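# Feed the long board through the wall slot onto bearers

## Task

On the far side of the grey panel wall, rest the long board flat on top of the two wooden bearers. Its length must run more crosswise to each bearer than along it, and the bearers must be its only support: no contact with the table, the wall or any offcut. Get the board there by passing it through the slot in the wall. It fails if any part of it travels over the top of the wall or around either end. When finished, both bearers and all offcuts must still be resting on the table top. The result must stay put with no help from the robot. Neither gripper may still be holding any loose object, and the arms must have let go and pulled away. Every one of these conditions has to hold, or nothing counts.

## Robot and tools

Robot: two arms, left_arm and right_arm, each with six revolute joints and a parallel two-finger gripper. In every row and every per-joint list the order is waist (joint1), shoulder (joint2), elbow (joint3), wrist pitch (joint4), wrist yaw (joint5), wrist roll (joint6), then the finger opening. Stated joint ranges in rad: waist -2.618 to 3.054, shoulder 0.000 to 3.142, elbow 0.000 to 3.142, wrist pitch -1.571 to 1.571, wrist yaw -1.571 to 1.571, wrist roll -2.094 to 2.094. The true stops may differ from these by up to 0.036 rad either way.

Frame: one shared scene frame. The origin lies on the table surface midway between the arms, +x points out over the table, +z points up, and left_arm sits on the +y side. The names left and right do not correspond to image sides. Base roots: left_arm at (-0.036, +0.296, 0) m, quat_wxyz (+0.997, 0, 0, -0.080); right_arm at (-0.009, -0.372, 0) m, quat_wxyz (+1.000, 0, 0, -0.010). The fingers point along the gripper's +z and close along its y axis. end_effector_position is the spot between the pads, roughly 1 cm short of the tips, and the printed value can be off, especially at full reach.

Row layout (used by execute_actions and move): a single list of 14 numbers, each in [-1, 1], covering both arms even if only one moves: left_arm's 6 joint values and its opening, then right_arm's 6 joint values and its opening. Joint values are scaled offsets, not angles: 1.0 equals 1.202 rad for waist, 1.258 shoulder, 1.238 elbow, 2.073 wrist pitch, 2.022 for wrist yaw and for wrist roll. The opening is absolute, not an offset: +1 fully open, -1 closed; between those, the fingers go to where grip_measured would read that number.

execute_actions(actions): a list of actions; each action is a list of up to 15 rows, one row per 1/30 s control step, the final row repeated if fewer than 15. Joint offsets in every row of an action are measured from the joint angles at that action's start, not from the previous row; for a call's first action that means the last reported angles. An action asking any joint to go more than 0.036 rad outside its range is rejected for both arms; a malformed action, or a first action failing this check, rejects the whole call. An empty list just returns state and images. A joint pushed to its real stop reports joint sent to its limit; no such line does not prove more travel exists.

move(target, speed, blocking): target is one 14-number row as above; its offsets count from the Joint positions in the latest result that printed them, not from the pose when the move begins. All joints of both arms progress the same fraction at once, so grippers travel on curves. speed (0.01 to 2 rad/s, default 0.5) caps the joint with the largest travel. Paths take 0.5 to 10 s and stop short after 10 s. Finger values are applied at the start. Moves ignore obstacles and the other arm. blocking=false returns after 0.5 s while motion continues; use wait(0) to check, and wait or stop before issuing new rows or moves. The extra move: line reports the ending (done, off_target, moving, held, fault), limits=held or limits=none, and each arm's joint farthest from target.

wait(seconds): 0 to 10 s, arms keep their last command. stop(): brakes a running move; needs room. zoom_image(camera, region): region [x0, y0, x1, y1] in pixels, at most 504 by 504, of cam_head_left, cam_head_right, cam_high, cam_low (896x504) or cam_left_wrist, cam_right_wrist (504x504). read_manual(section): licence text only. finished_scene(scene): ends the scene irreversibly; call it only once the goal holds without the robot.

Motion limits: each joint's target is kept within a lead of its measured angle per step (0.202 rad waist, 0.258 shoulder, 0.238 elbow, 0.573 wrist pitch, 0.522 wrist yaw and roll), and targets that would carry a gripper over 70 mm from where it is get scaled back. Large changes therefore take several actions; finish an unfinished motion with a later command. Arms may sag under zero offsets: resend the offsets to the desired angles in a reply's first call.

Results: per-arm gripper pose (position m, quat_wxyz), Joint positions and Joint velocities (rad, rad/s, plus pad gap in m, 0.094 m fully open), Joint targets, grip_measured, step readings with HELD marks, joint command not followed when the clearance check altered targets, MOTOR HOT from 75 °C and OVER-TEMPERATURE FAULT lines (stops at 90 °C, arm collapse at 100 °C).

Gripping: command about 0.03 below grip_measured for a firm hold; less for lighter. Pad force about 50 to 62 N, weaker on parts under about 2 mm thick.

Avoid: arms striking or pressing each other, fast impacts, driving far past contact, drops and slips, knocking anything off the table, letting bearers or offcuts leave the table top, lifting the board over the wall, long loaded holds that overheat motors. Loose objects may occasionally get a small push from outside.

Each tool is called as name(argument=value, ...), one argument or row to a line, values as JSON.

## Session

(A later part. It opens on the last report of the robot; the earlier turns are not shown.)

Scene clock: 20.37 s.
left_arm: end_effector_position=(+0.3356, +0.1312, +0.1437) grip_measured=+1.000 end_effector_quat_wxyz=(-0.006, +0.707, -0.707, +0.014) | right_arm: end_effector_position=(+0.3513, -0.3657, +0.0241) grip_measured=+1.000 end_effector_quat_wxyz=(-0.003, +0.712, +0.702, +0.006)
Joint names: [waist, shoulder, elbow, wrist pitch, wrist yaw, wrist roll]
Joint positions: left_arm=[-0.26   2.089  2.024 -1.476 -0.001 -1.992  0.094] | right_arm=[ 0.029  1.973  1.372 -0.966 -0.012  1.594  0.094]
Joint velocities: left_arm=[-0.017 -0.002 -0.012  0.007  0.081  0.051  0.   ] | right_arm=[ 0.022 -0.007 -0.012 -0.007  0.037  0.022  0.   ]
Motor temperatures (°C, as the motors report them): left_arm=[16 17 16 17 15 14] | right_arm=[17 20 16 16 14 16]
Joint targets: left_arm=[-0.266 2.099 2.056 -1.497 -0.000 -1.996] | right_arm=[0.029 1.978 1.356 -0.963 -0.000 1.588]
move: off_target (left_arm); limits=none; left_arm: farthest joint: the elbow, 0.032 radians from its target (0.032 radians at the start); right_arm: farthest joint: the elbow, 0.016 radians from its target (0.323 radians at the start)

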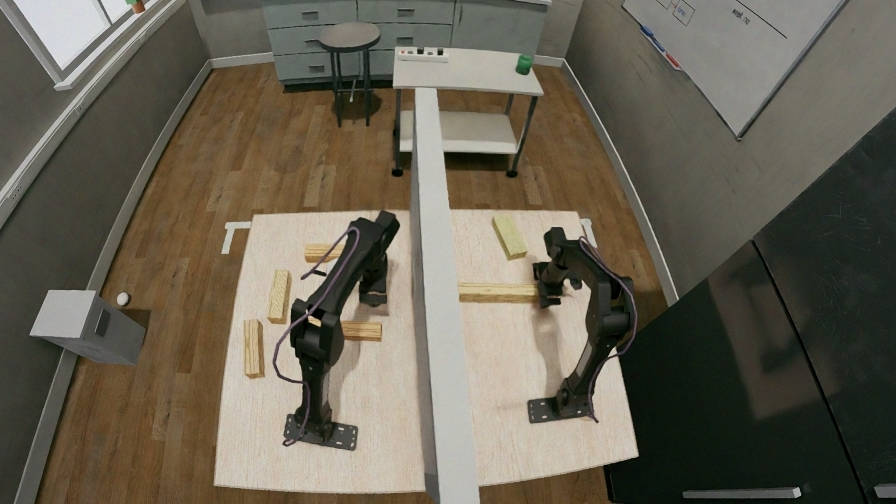

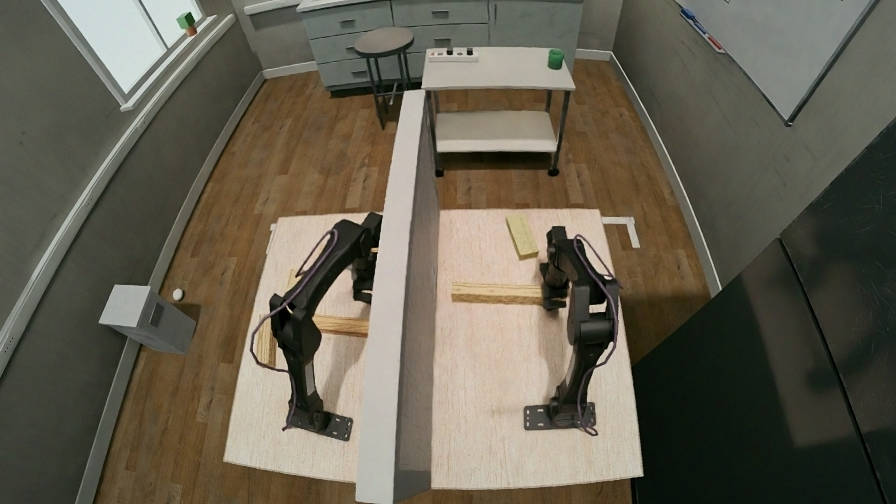

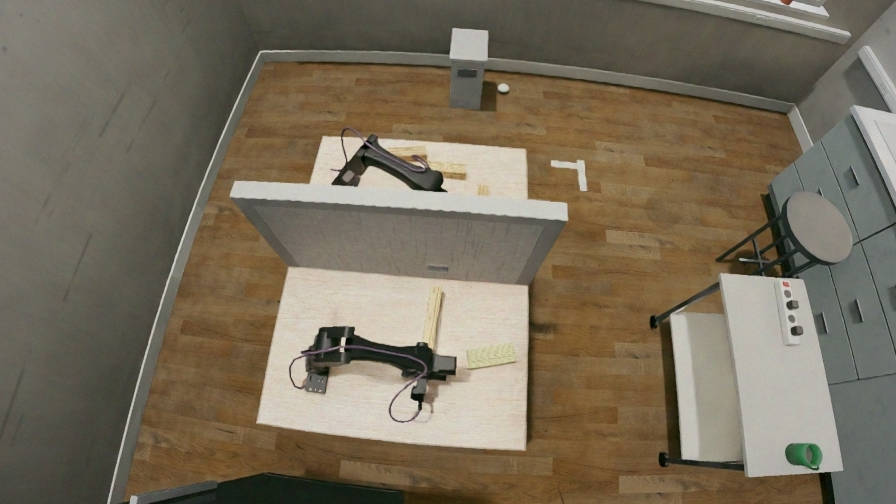

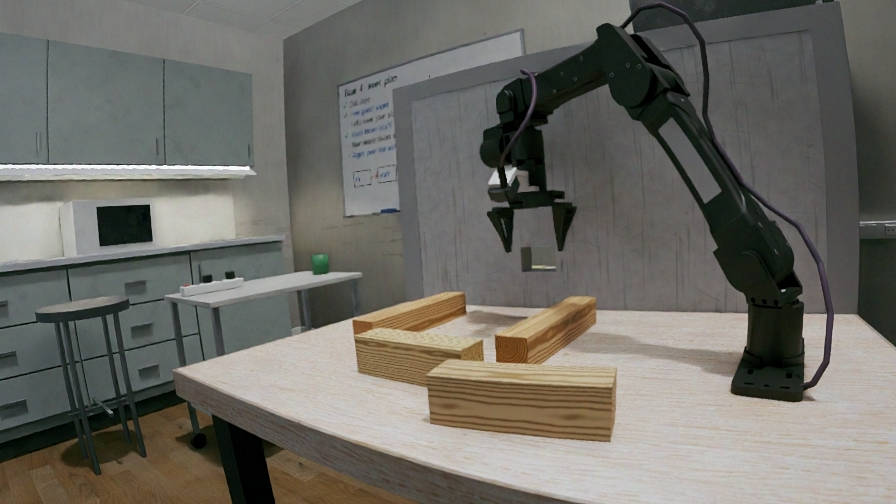

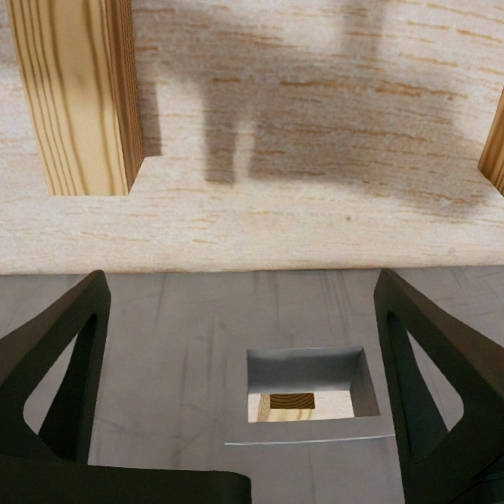

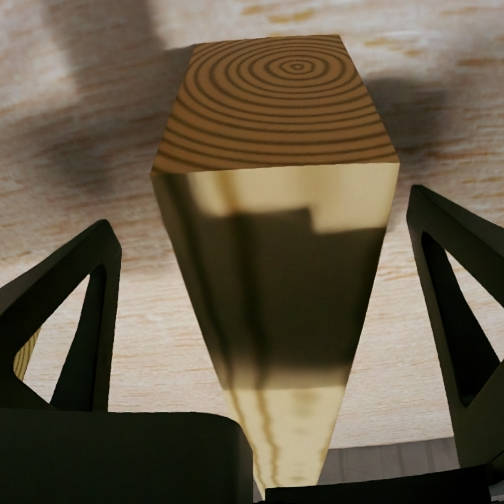

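move(
  target=[-0.005, 0.0079, 0.0258, -0.0101, 0.0005, -0.002, 1, 0, 0.004, -0.0129, 0.0014, 0.0059, -0.003, -0.45],
  speed=0.4,
)

Scene clock: 23.37 s.
left_arm: end_effector_position=(+0.3356, +0.1312, +0.1437) grip_measured=+1.000 end_effector_quat_wxyz=(-0.006, +0.707, -0.707, +0.014) | right_arm: end_effector_position=(+0.3520, -0.3658, +0.0241) grip_measured=-0.211 end_effector_quat_wxyz=(-0.002, +0.713, +0.702, +0.007)
Joint names: [waist, shoulder, elbow, wrist pitch, wrist yaw, wrist roll]
Joint positions: left_arm=[-0.26   2.089  2.024 -1.476 -0.001 -1.992  0.094] | right_arm=[ 0.029  1.973  1.372 -0.963 -0.012  1.595  0.037]
Joint velocities: left_arm=[ 0.002 -0.012 -0.007  0.007  0.022 -0.037  0.   ] | right_arm=[-0.007  0.012 -0.002 -0.022 -0.037 -0.022 -0.   ]
Motor temperatures (°C, as the motors report them): left_arm=[16 18 17 17 15 14] | right_arm=[17 20 15 16 14 16]
Joint targets: left_arm=[-0.266 2.099 2.056 -1.497 -0.000 -1.996] | right_arm=[0.029 1.978 1.356 -0.962 -0.000 1.588]
move: off_target (left_arm); limits=none; left_arm: farthest joint: the elbow, 0.032 radians from its target (0.032 radians at the start); right_arm: farthest joint: the elbow, 0.016 radians from its target (0.016 radians at the start)

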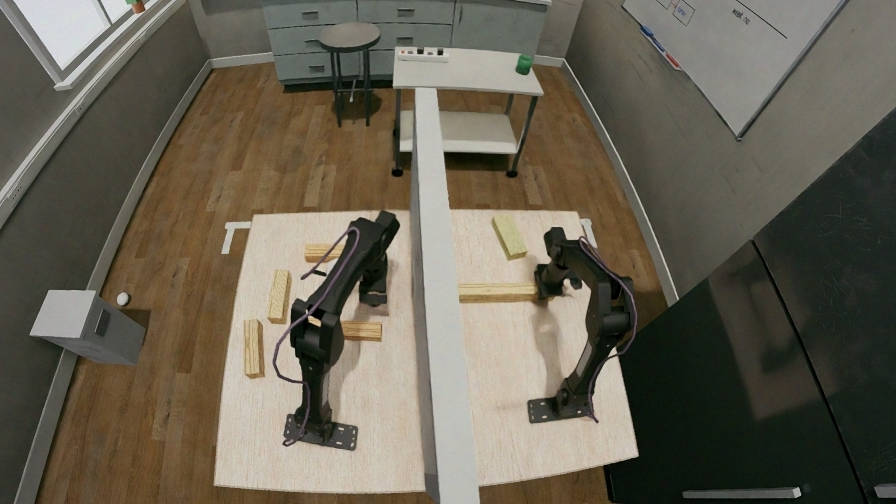

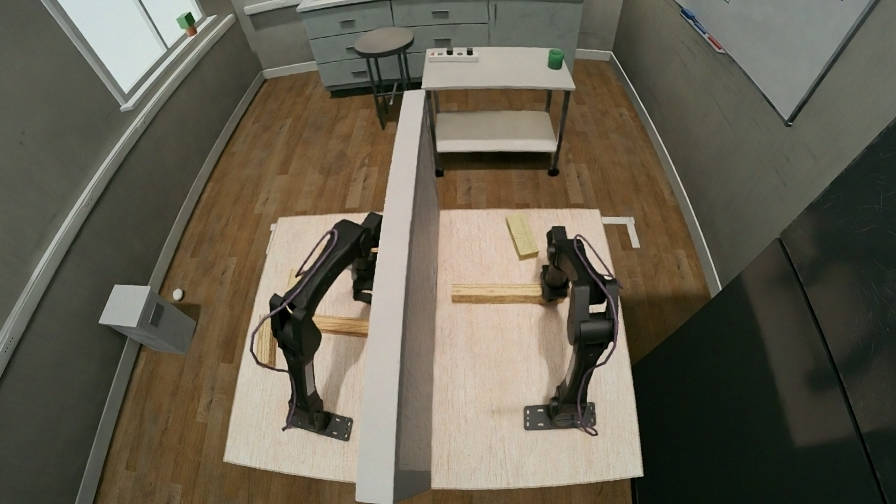

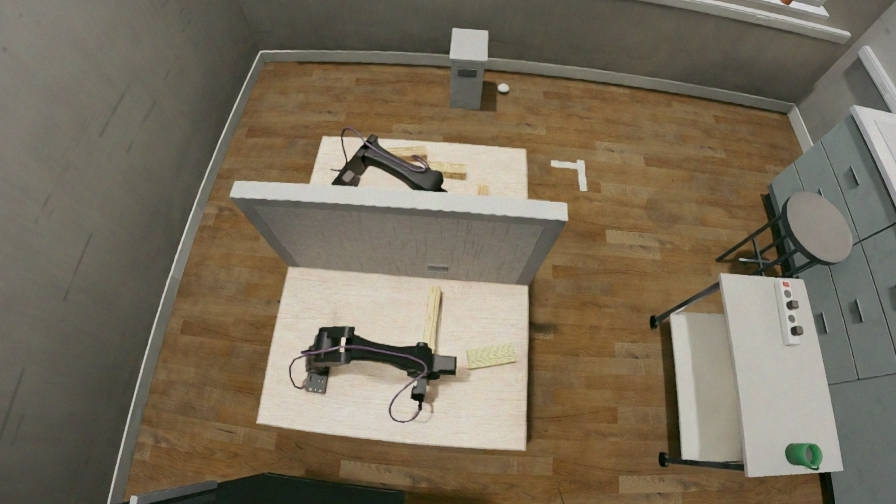

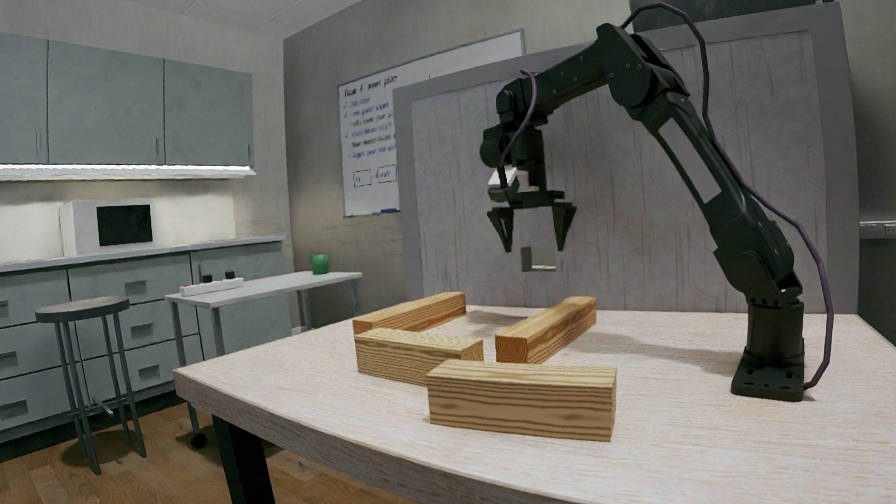

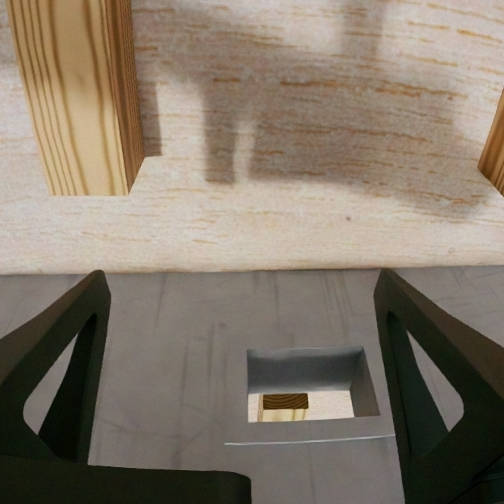

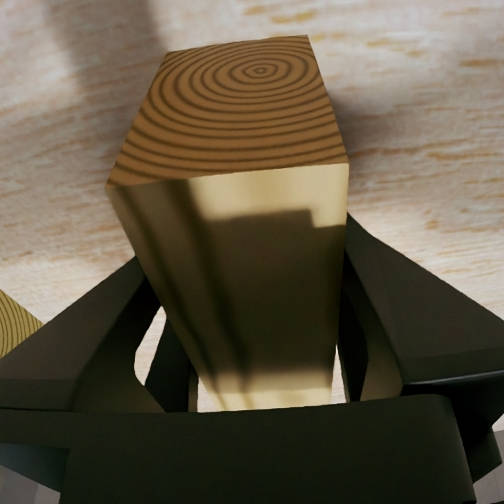

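move(
  target=[-0.005, 0.0079, 0.0258, -0.0101, 0.0005, -0.002, 1, 0, -0.0419, 0.1842, -0.1312, 0.0059, 0, -0.27],
  speed=0.3,
)

Scene clock: 26.20 s.
left_arm: end_effector_position=(+0.3356, +0.1312, +0.1437) grip_measured=+1.000 end_effector_quat_wxyz=(-0.006, +0.707, -0.707, +0.014) | right_arm: end_effector_position=(+0.3495, -0.3719, +0.0776) grip_measured=-0.211 end_effector_quat_wxyz=(-0.005, +0.713, +0.701, -0.021)
Joint names: [waist, shoulder, elbow, wrist pitch, wrist yaw, wrist roll]
Joint positions: left_arm=[-0.26   2.089  2.024 -1.476 -0.001 -1.992  0.094] | right_arm=[ 0.029  1.952  1.562 -1.217  0.022  1.596  0.037]
Joint velocities: left_arm=[-0.002  0.022  0.007  0.066  0.051  0.022  0.   ] | right_arm=[-0.012  0.012 -0.002 -0.051 -0.007  0.007 -0.   ]
Motor temperatures (°C, as the motors report them): left_arm=[16 18 17 17 15 14] | right_arm=[17 20 15 16 14 16]
Joint targets: left_arm=[-0.266 2.099 2.056 -1.497 -0.000 -1.996] | right_arm=[0.029 1.920 1.600 -1.235 0.000 1.594]
move: off_target (left_arm, right_arm); limits=none; left_arm: farthest joint: the elbow, 0.032 radians from its target (0.032 radians at the start); right_arm: farthest joint: the elbow, 0.038 radians from its target (0.228 radians at the start)

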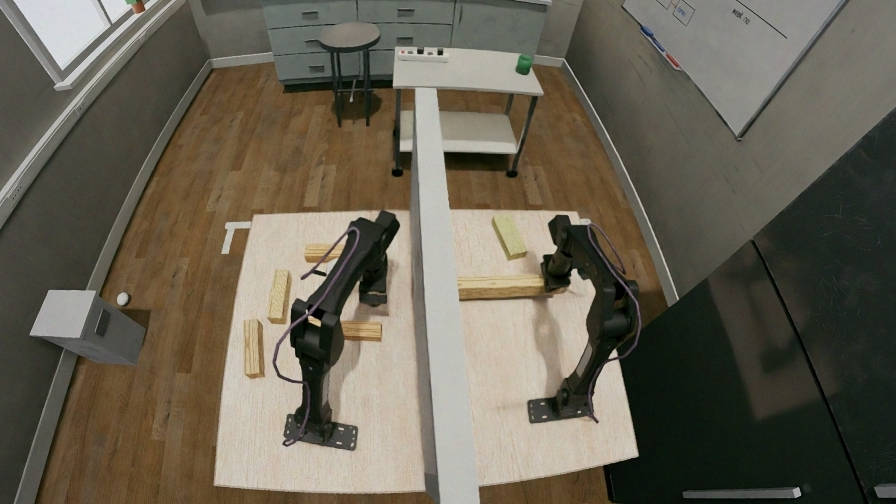

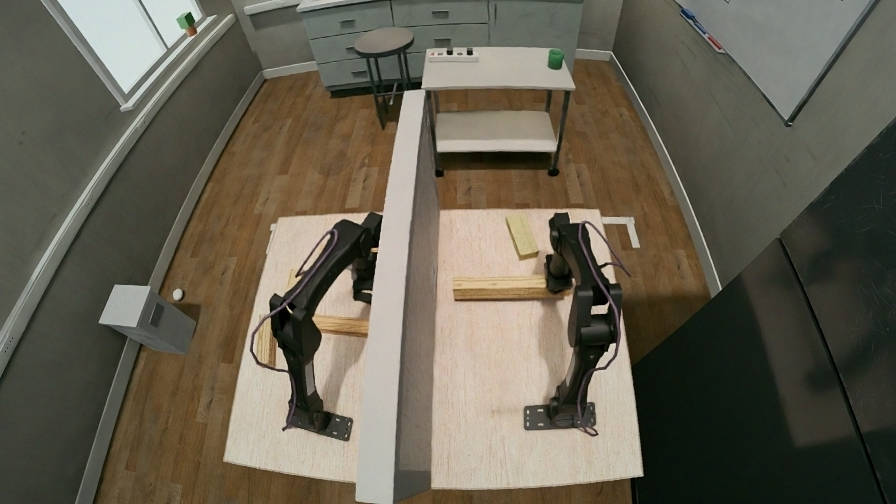

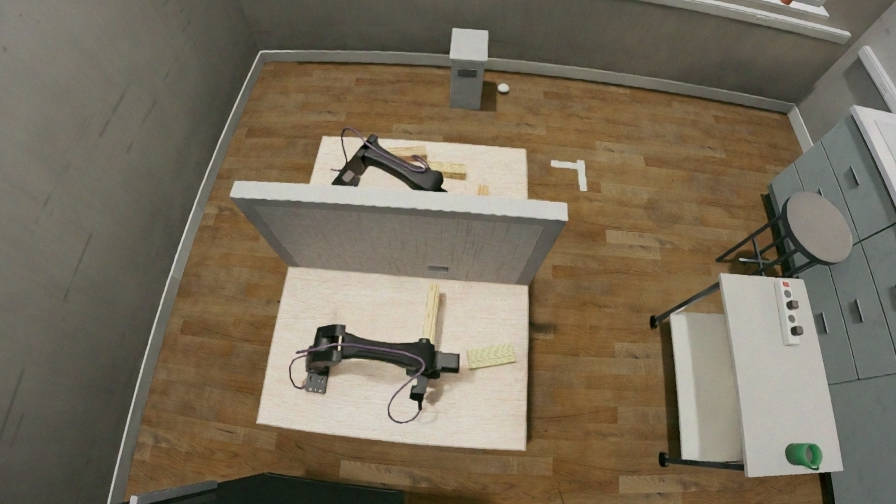

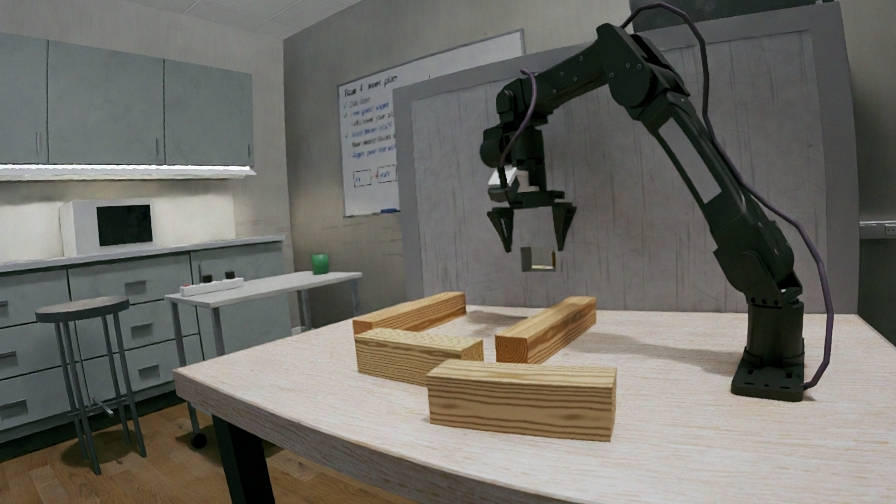

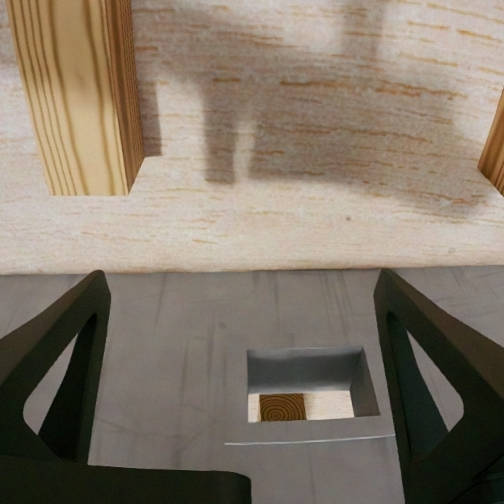

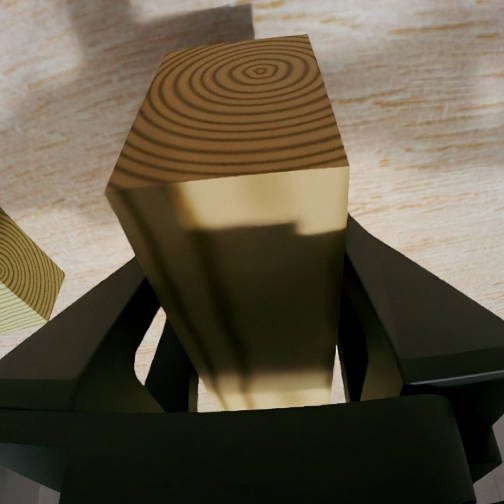

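move(
  target=[-0.005, 0.0079, 0.0258, -0.0101, 0.0005, -0.002, 1, 0, -0.3816, -0.8247, 0.754, -0.0109, 0, -0.27],
  speed=0.5,
)

Scene clock: 30.33 s.
left_arm: end_effector_position=(+0.3356, +0.1312, +0.1437) grip_measured=+1.000 end_effector_quat_wxyz=(-0.006, +0.707, -0.707, +0.014) | right_arm: end_effector_position=(+0.3746, -0.3731, +0.0553) grip_measured=-0.210 end_effector_quat_wxyz=(+0.307, +0.645, +0.636, +0.293)
Joint names: [waist, shoulder, elbow, wrist pitch, wrist yaw, wrist roll]
Joint positions: left_arm=[-0.26   2.089  2.024 -1.476 -0.001 -1.992  0.094] | right_arm=[0.029 1.511 0.543 0.275 0.03  1.579 0.037]
Joint velocities: left_arm=[-0.017  0.012  0.002  0.037  0.051 -0.007  0.   ] | right_arm=[ 0.002 -0.022 -0.007  0.022  0.007  0.037 -0.   ]
Motor temperatures (°C, as the motors report them): left_arm=[16 19 17 17 15 14] | right_arm=[17 21 15 17 14 16]
Joint targets: left_arm=[-0.266 2.099 2.056 -1.497 -0.000 -1.996] | right_arm=[0.029 1.472 0.541 0.346 0.001 1.596]
move: off_target (left_arm, right_arm); limits=none; left_arm: farthest joint: the elbow, 0.032 radians from its target (0.032 radians at the start); right_arm: farthest joint: the wrist pitch, 0.071 radians from its target (1.563 radians at the start)

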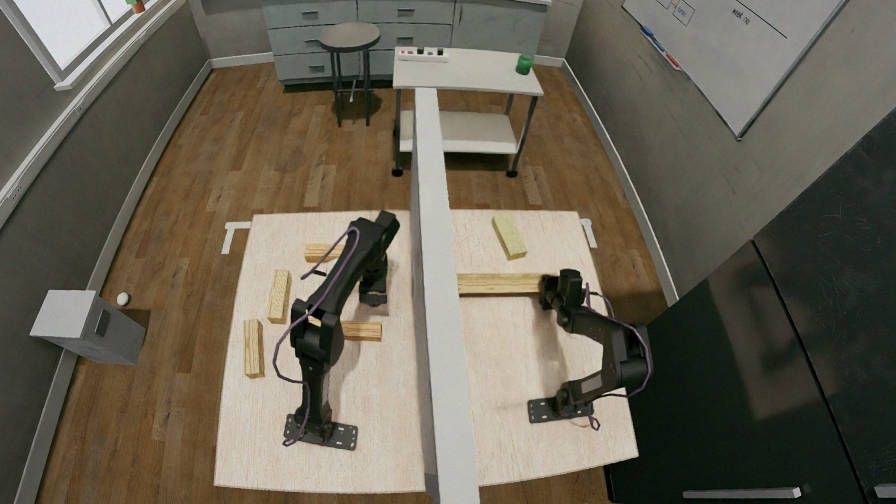

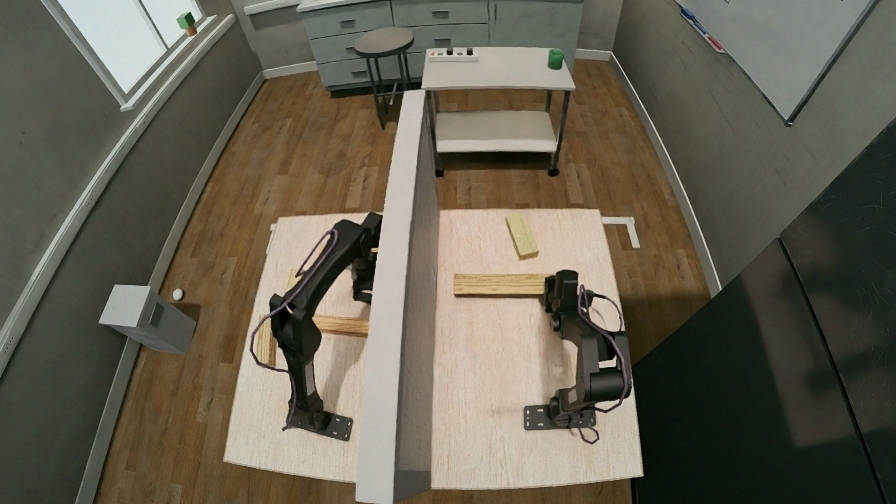

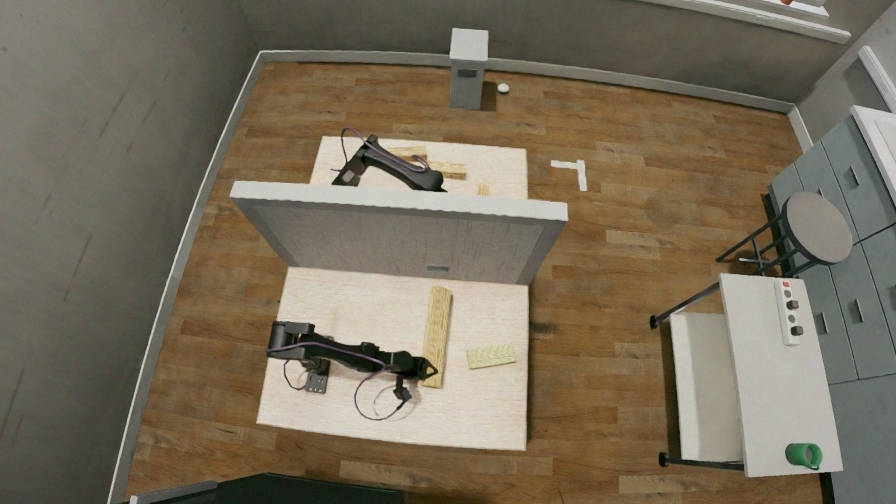

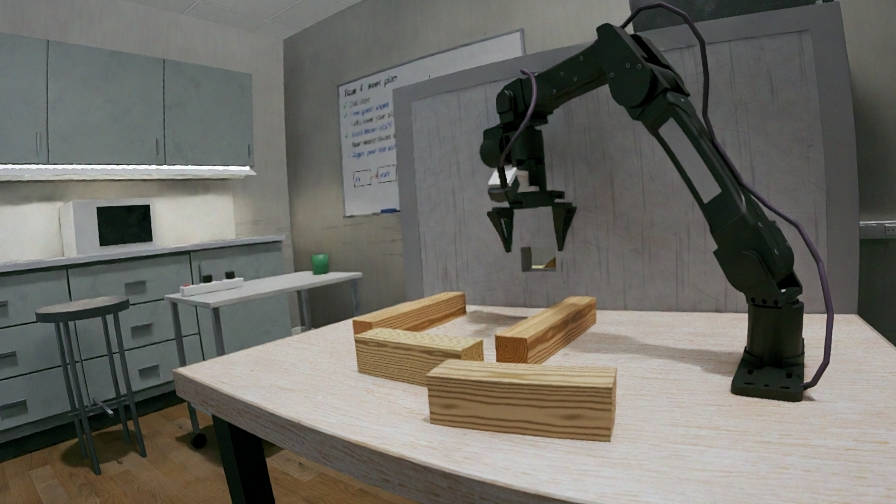

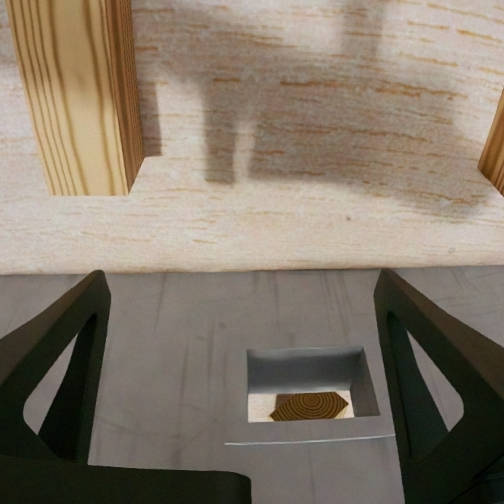

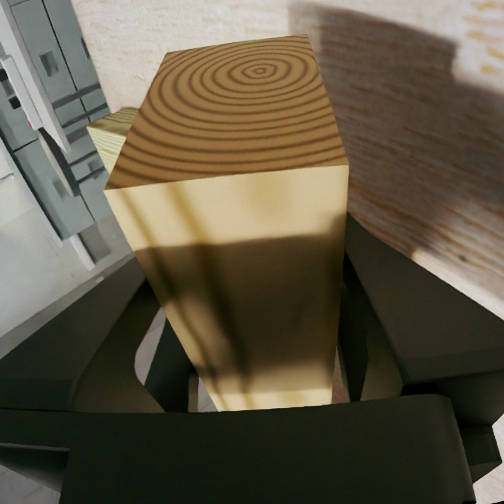

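move(
  target=[-0.005, 0.0079, 0.0258, -0.0101, 0.0005, -0.002, 1, 0, 0.1479, -0.0856, 0.2243, -0.0247, 0.0084, -0.27],
  speed=0.3,
)

Scene clock: 34.73 s.
left_arm: end_effector_position=(+0.3356, +0.1312, +0.1437) grip_measured=+1.000 end_effector_quat_wxyz=(-0.006, +0.707, -0.707, +0.014) | right_arm: end_effector_position=(+0.3843, -0.3685, +0.0276) grip_measured=-0.210 end_effector_quat_wxyz=(+0.333, +0.623, +0.625, +0.333)
Joint names: [waist, shoulder, elbow, wrist pitch, wrist yaw, wrist roll]
Joint positions: left_arm=[-0.26   2.089  2.024 -1.476 -0.001 -1.992  0.094] | right_arm=[0.029 1.699 0.444 0.663 0.005 1.572 0.037]
Joint velocities: left_arm=[-0.002 -0.012 -0.007  0.007 -0.022 -0.037  0.   ] | right_arm=[ 0.012 -0.022  0.007 -0.037  0.007  0.022 -0.002]
Motor temperatures (°C, as the motors report them): left_arm=[16 19 17 17 15 14] | right_arm=[17 21 15 19 14 16]
Joint targets: left_arm=[-0.266 2.099 2.056 -1.497 -0.000 -1.996] | right_arm=[0.029 1.698 0.437 0.740 -0.020 1.596]
move: off_target (left_arm, right_arm); limits=none; left_arm: farthest joint: the elbow, 0.032 radians from its target (0.032 radians at the start); right_arm: farthest joint: the wrist pitch, 0.077 radians from its target (0.465 radians at the start)

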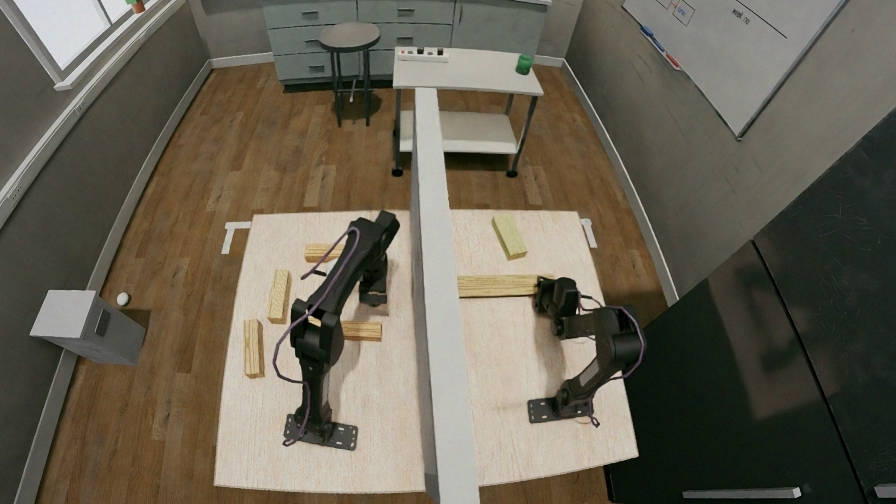

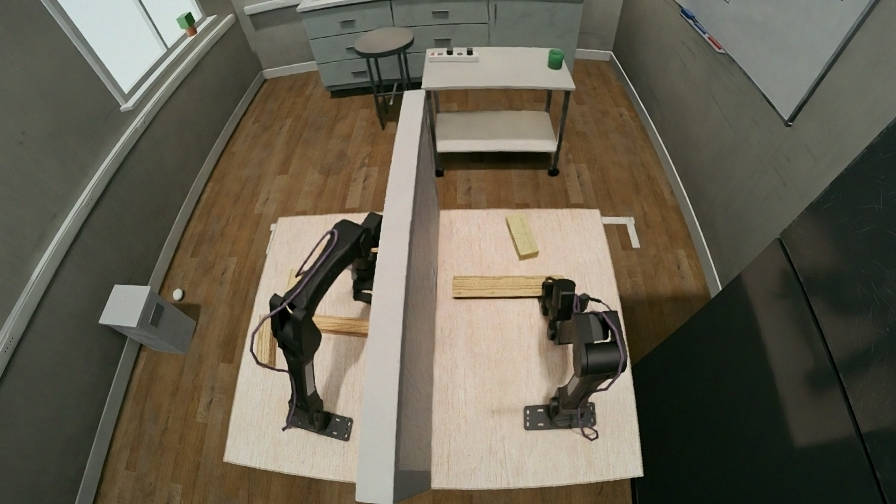

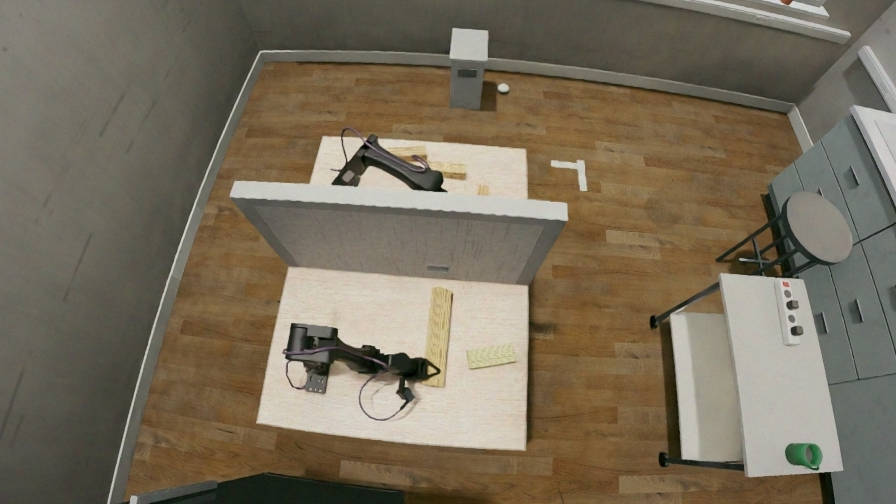

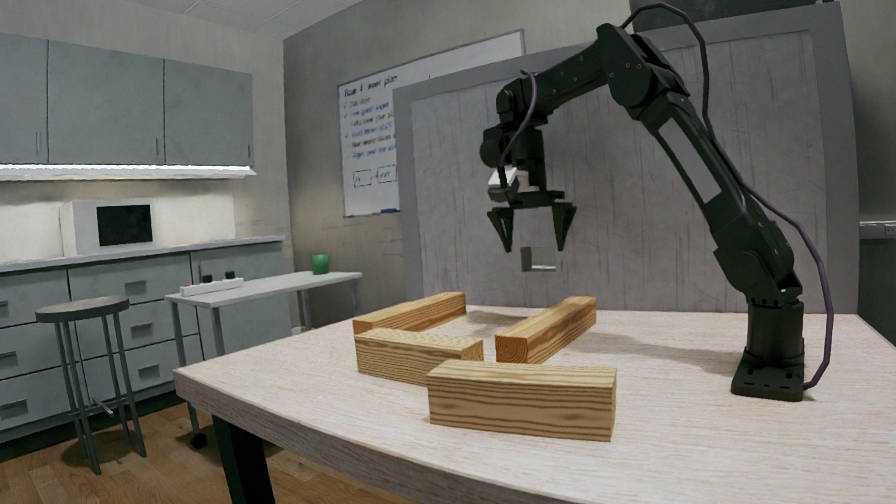

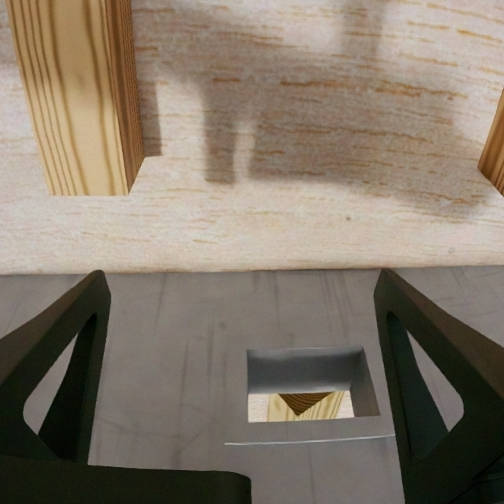

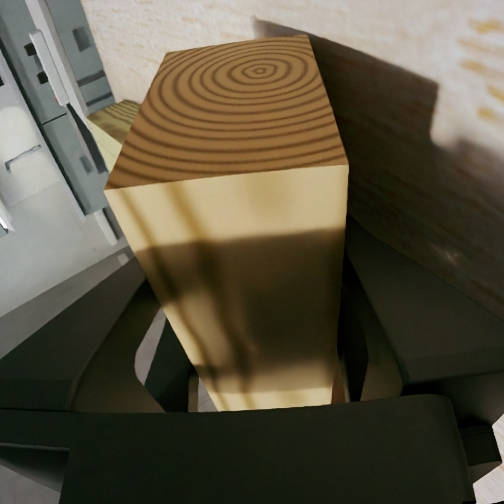

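move(
  target=[-0.005, 0.0079, 0.0258, -0.0101, 0.0005, -0.002, 1, 0, 0.004, -0.0057, 0.0145, -0.0025, 0.0015, -0.1],
  speed=0.2,
)

Scene clock: 35.77 s.
left_arm: end_effector_position=(+0.3356, +0.1312, +0.1437) grip_measured=+1.000 end_effector_quat_wxyz=(-0.006, +0.707, -0.707, +0.014) | right_arm: end_effector_position=(+0.3840, -0.3685, +0.0272) grip_measured=-0.102 end_effector_quat_wxyz=(+0.331, +0.625, +0.624, +0.333)
Joint names: [waist, shoulder, elbow, wrist pitch, wrist yaw, wrist roll]
Joint positions: left_arm=[-0.26   2.089  2.024 -1.476 -0.001 -1.992  0.094] | right_arm=[0.029 1.699 0.444 0.661 0.005 1.577 0.042]
Joint velocities: left_arm=[ 0.007 -0.012 -0.002  0.081  0.007 -0.037  0.   ] | right_arm=[-0.007 -0.012 -0.007  0.066 -0.007  0.037  0.001]
Motor temperatures (°C, as the motors report them): left_arm=[16 19 17 17 15 14] | right_arm=[17 21 15 19 14 16]
Joint targets: left_arm=[-0.266 2.099 2.056 -1.497 -0.000 -1.996] | right_arm=[0.029 1.704 0.437 0.693 -0.000 1.575]
move: off_target (left_arm, right_arm); limits=none; left_arm: farthest joint: the elbow, 0.032 radians from its target (0.032 radians at the start); right_arm: farthest joint: the wrist pitch, 0.032 radians from its target (0.030 radians at the start)

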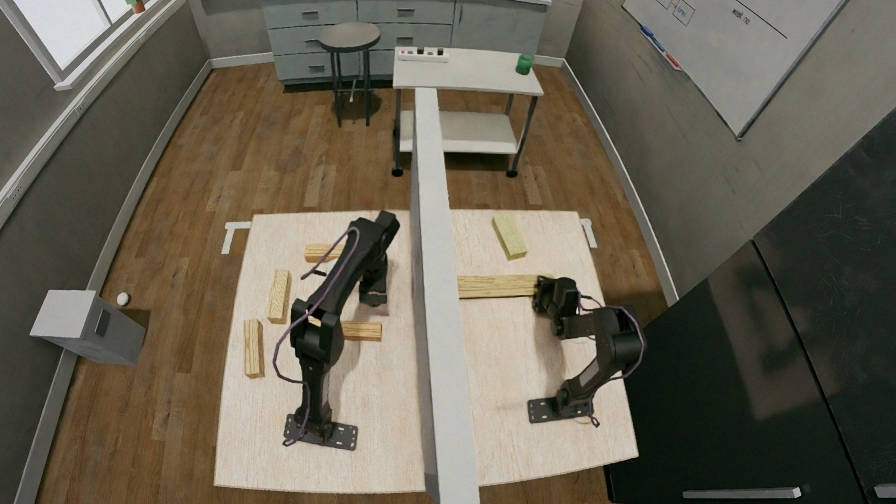

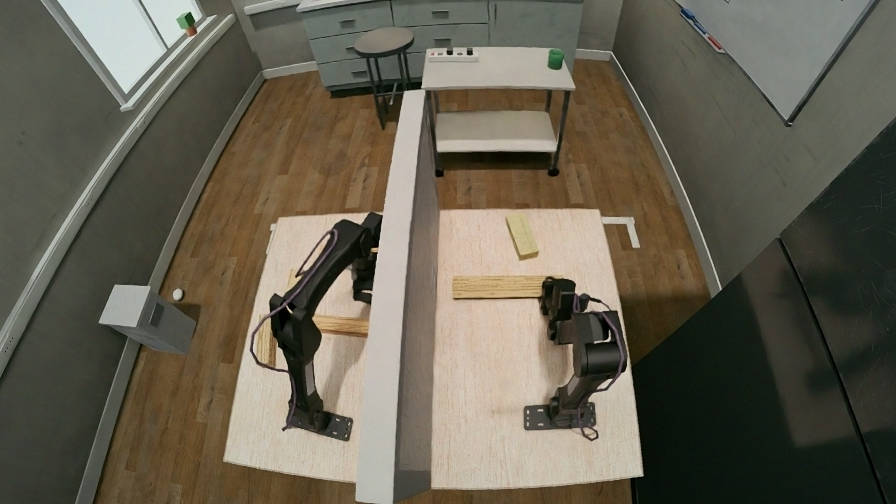

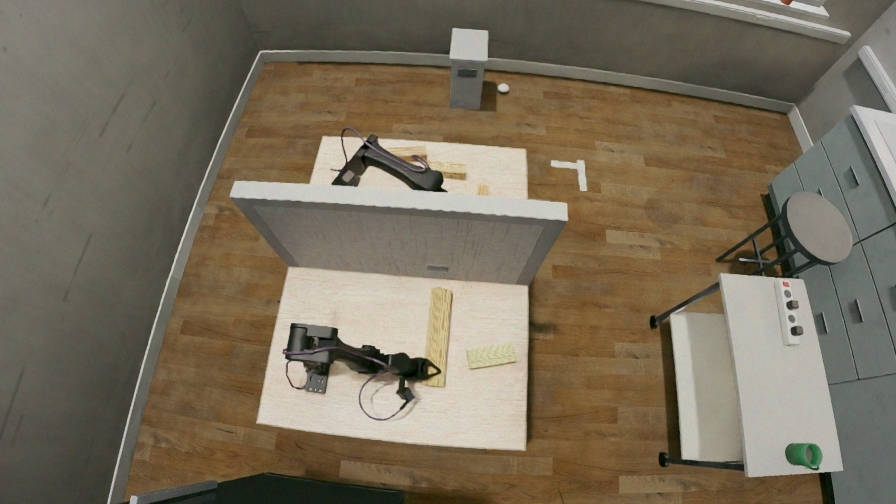

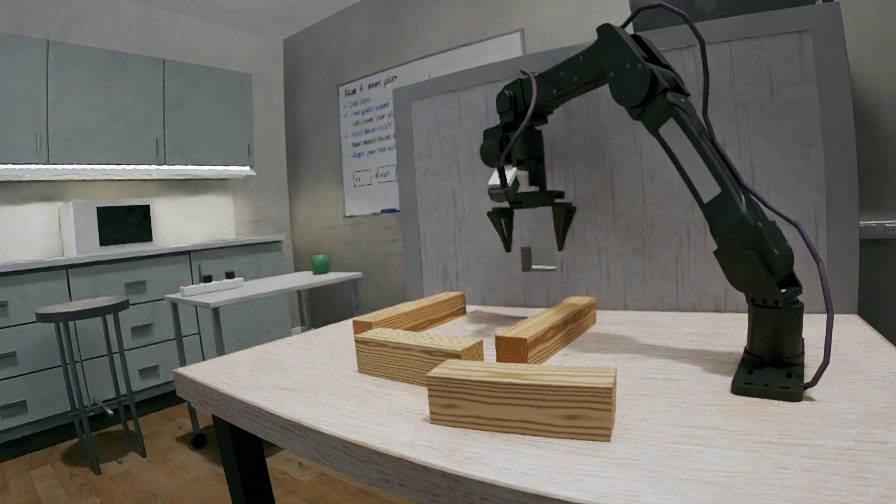

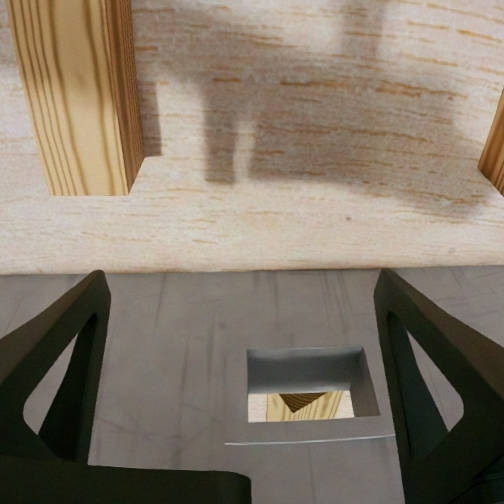

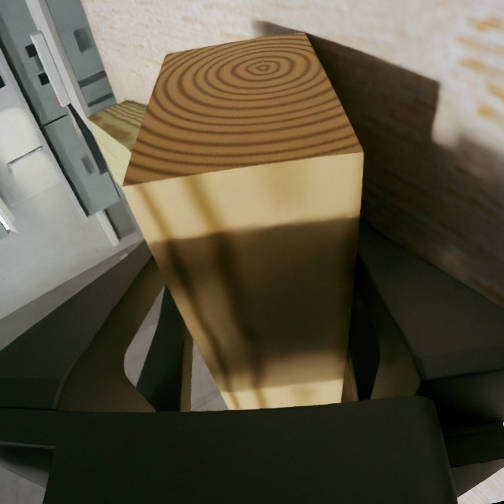

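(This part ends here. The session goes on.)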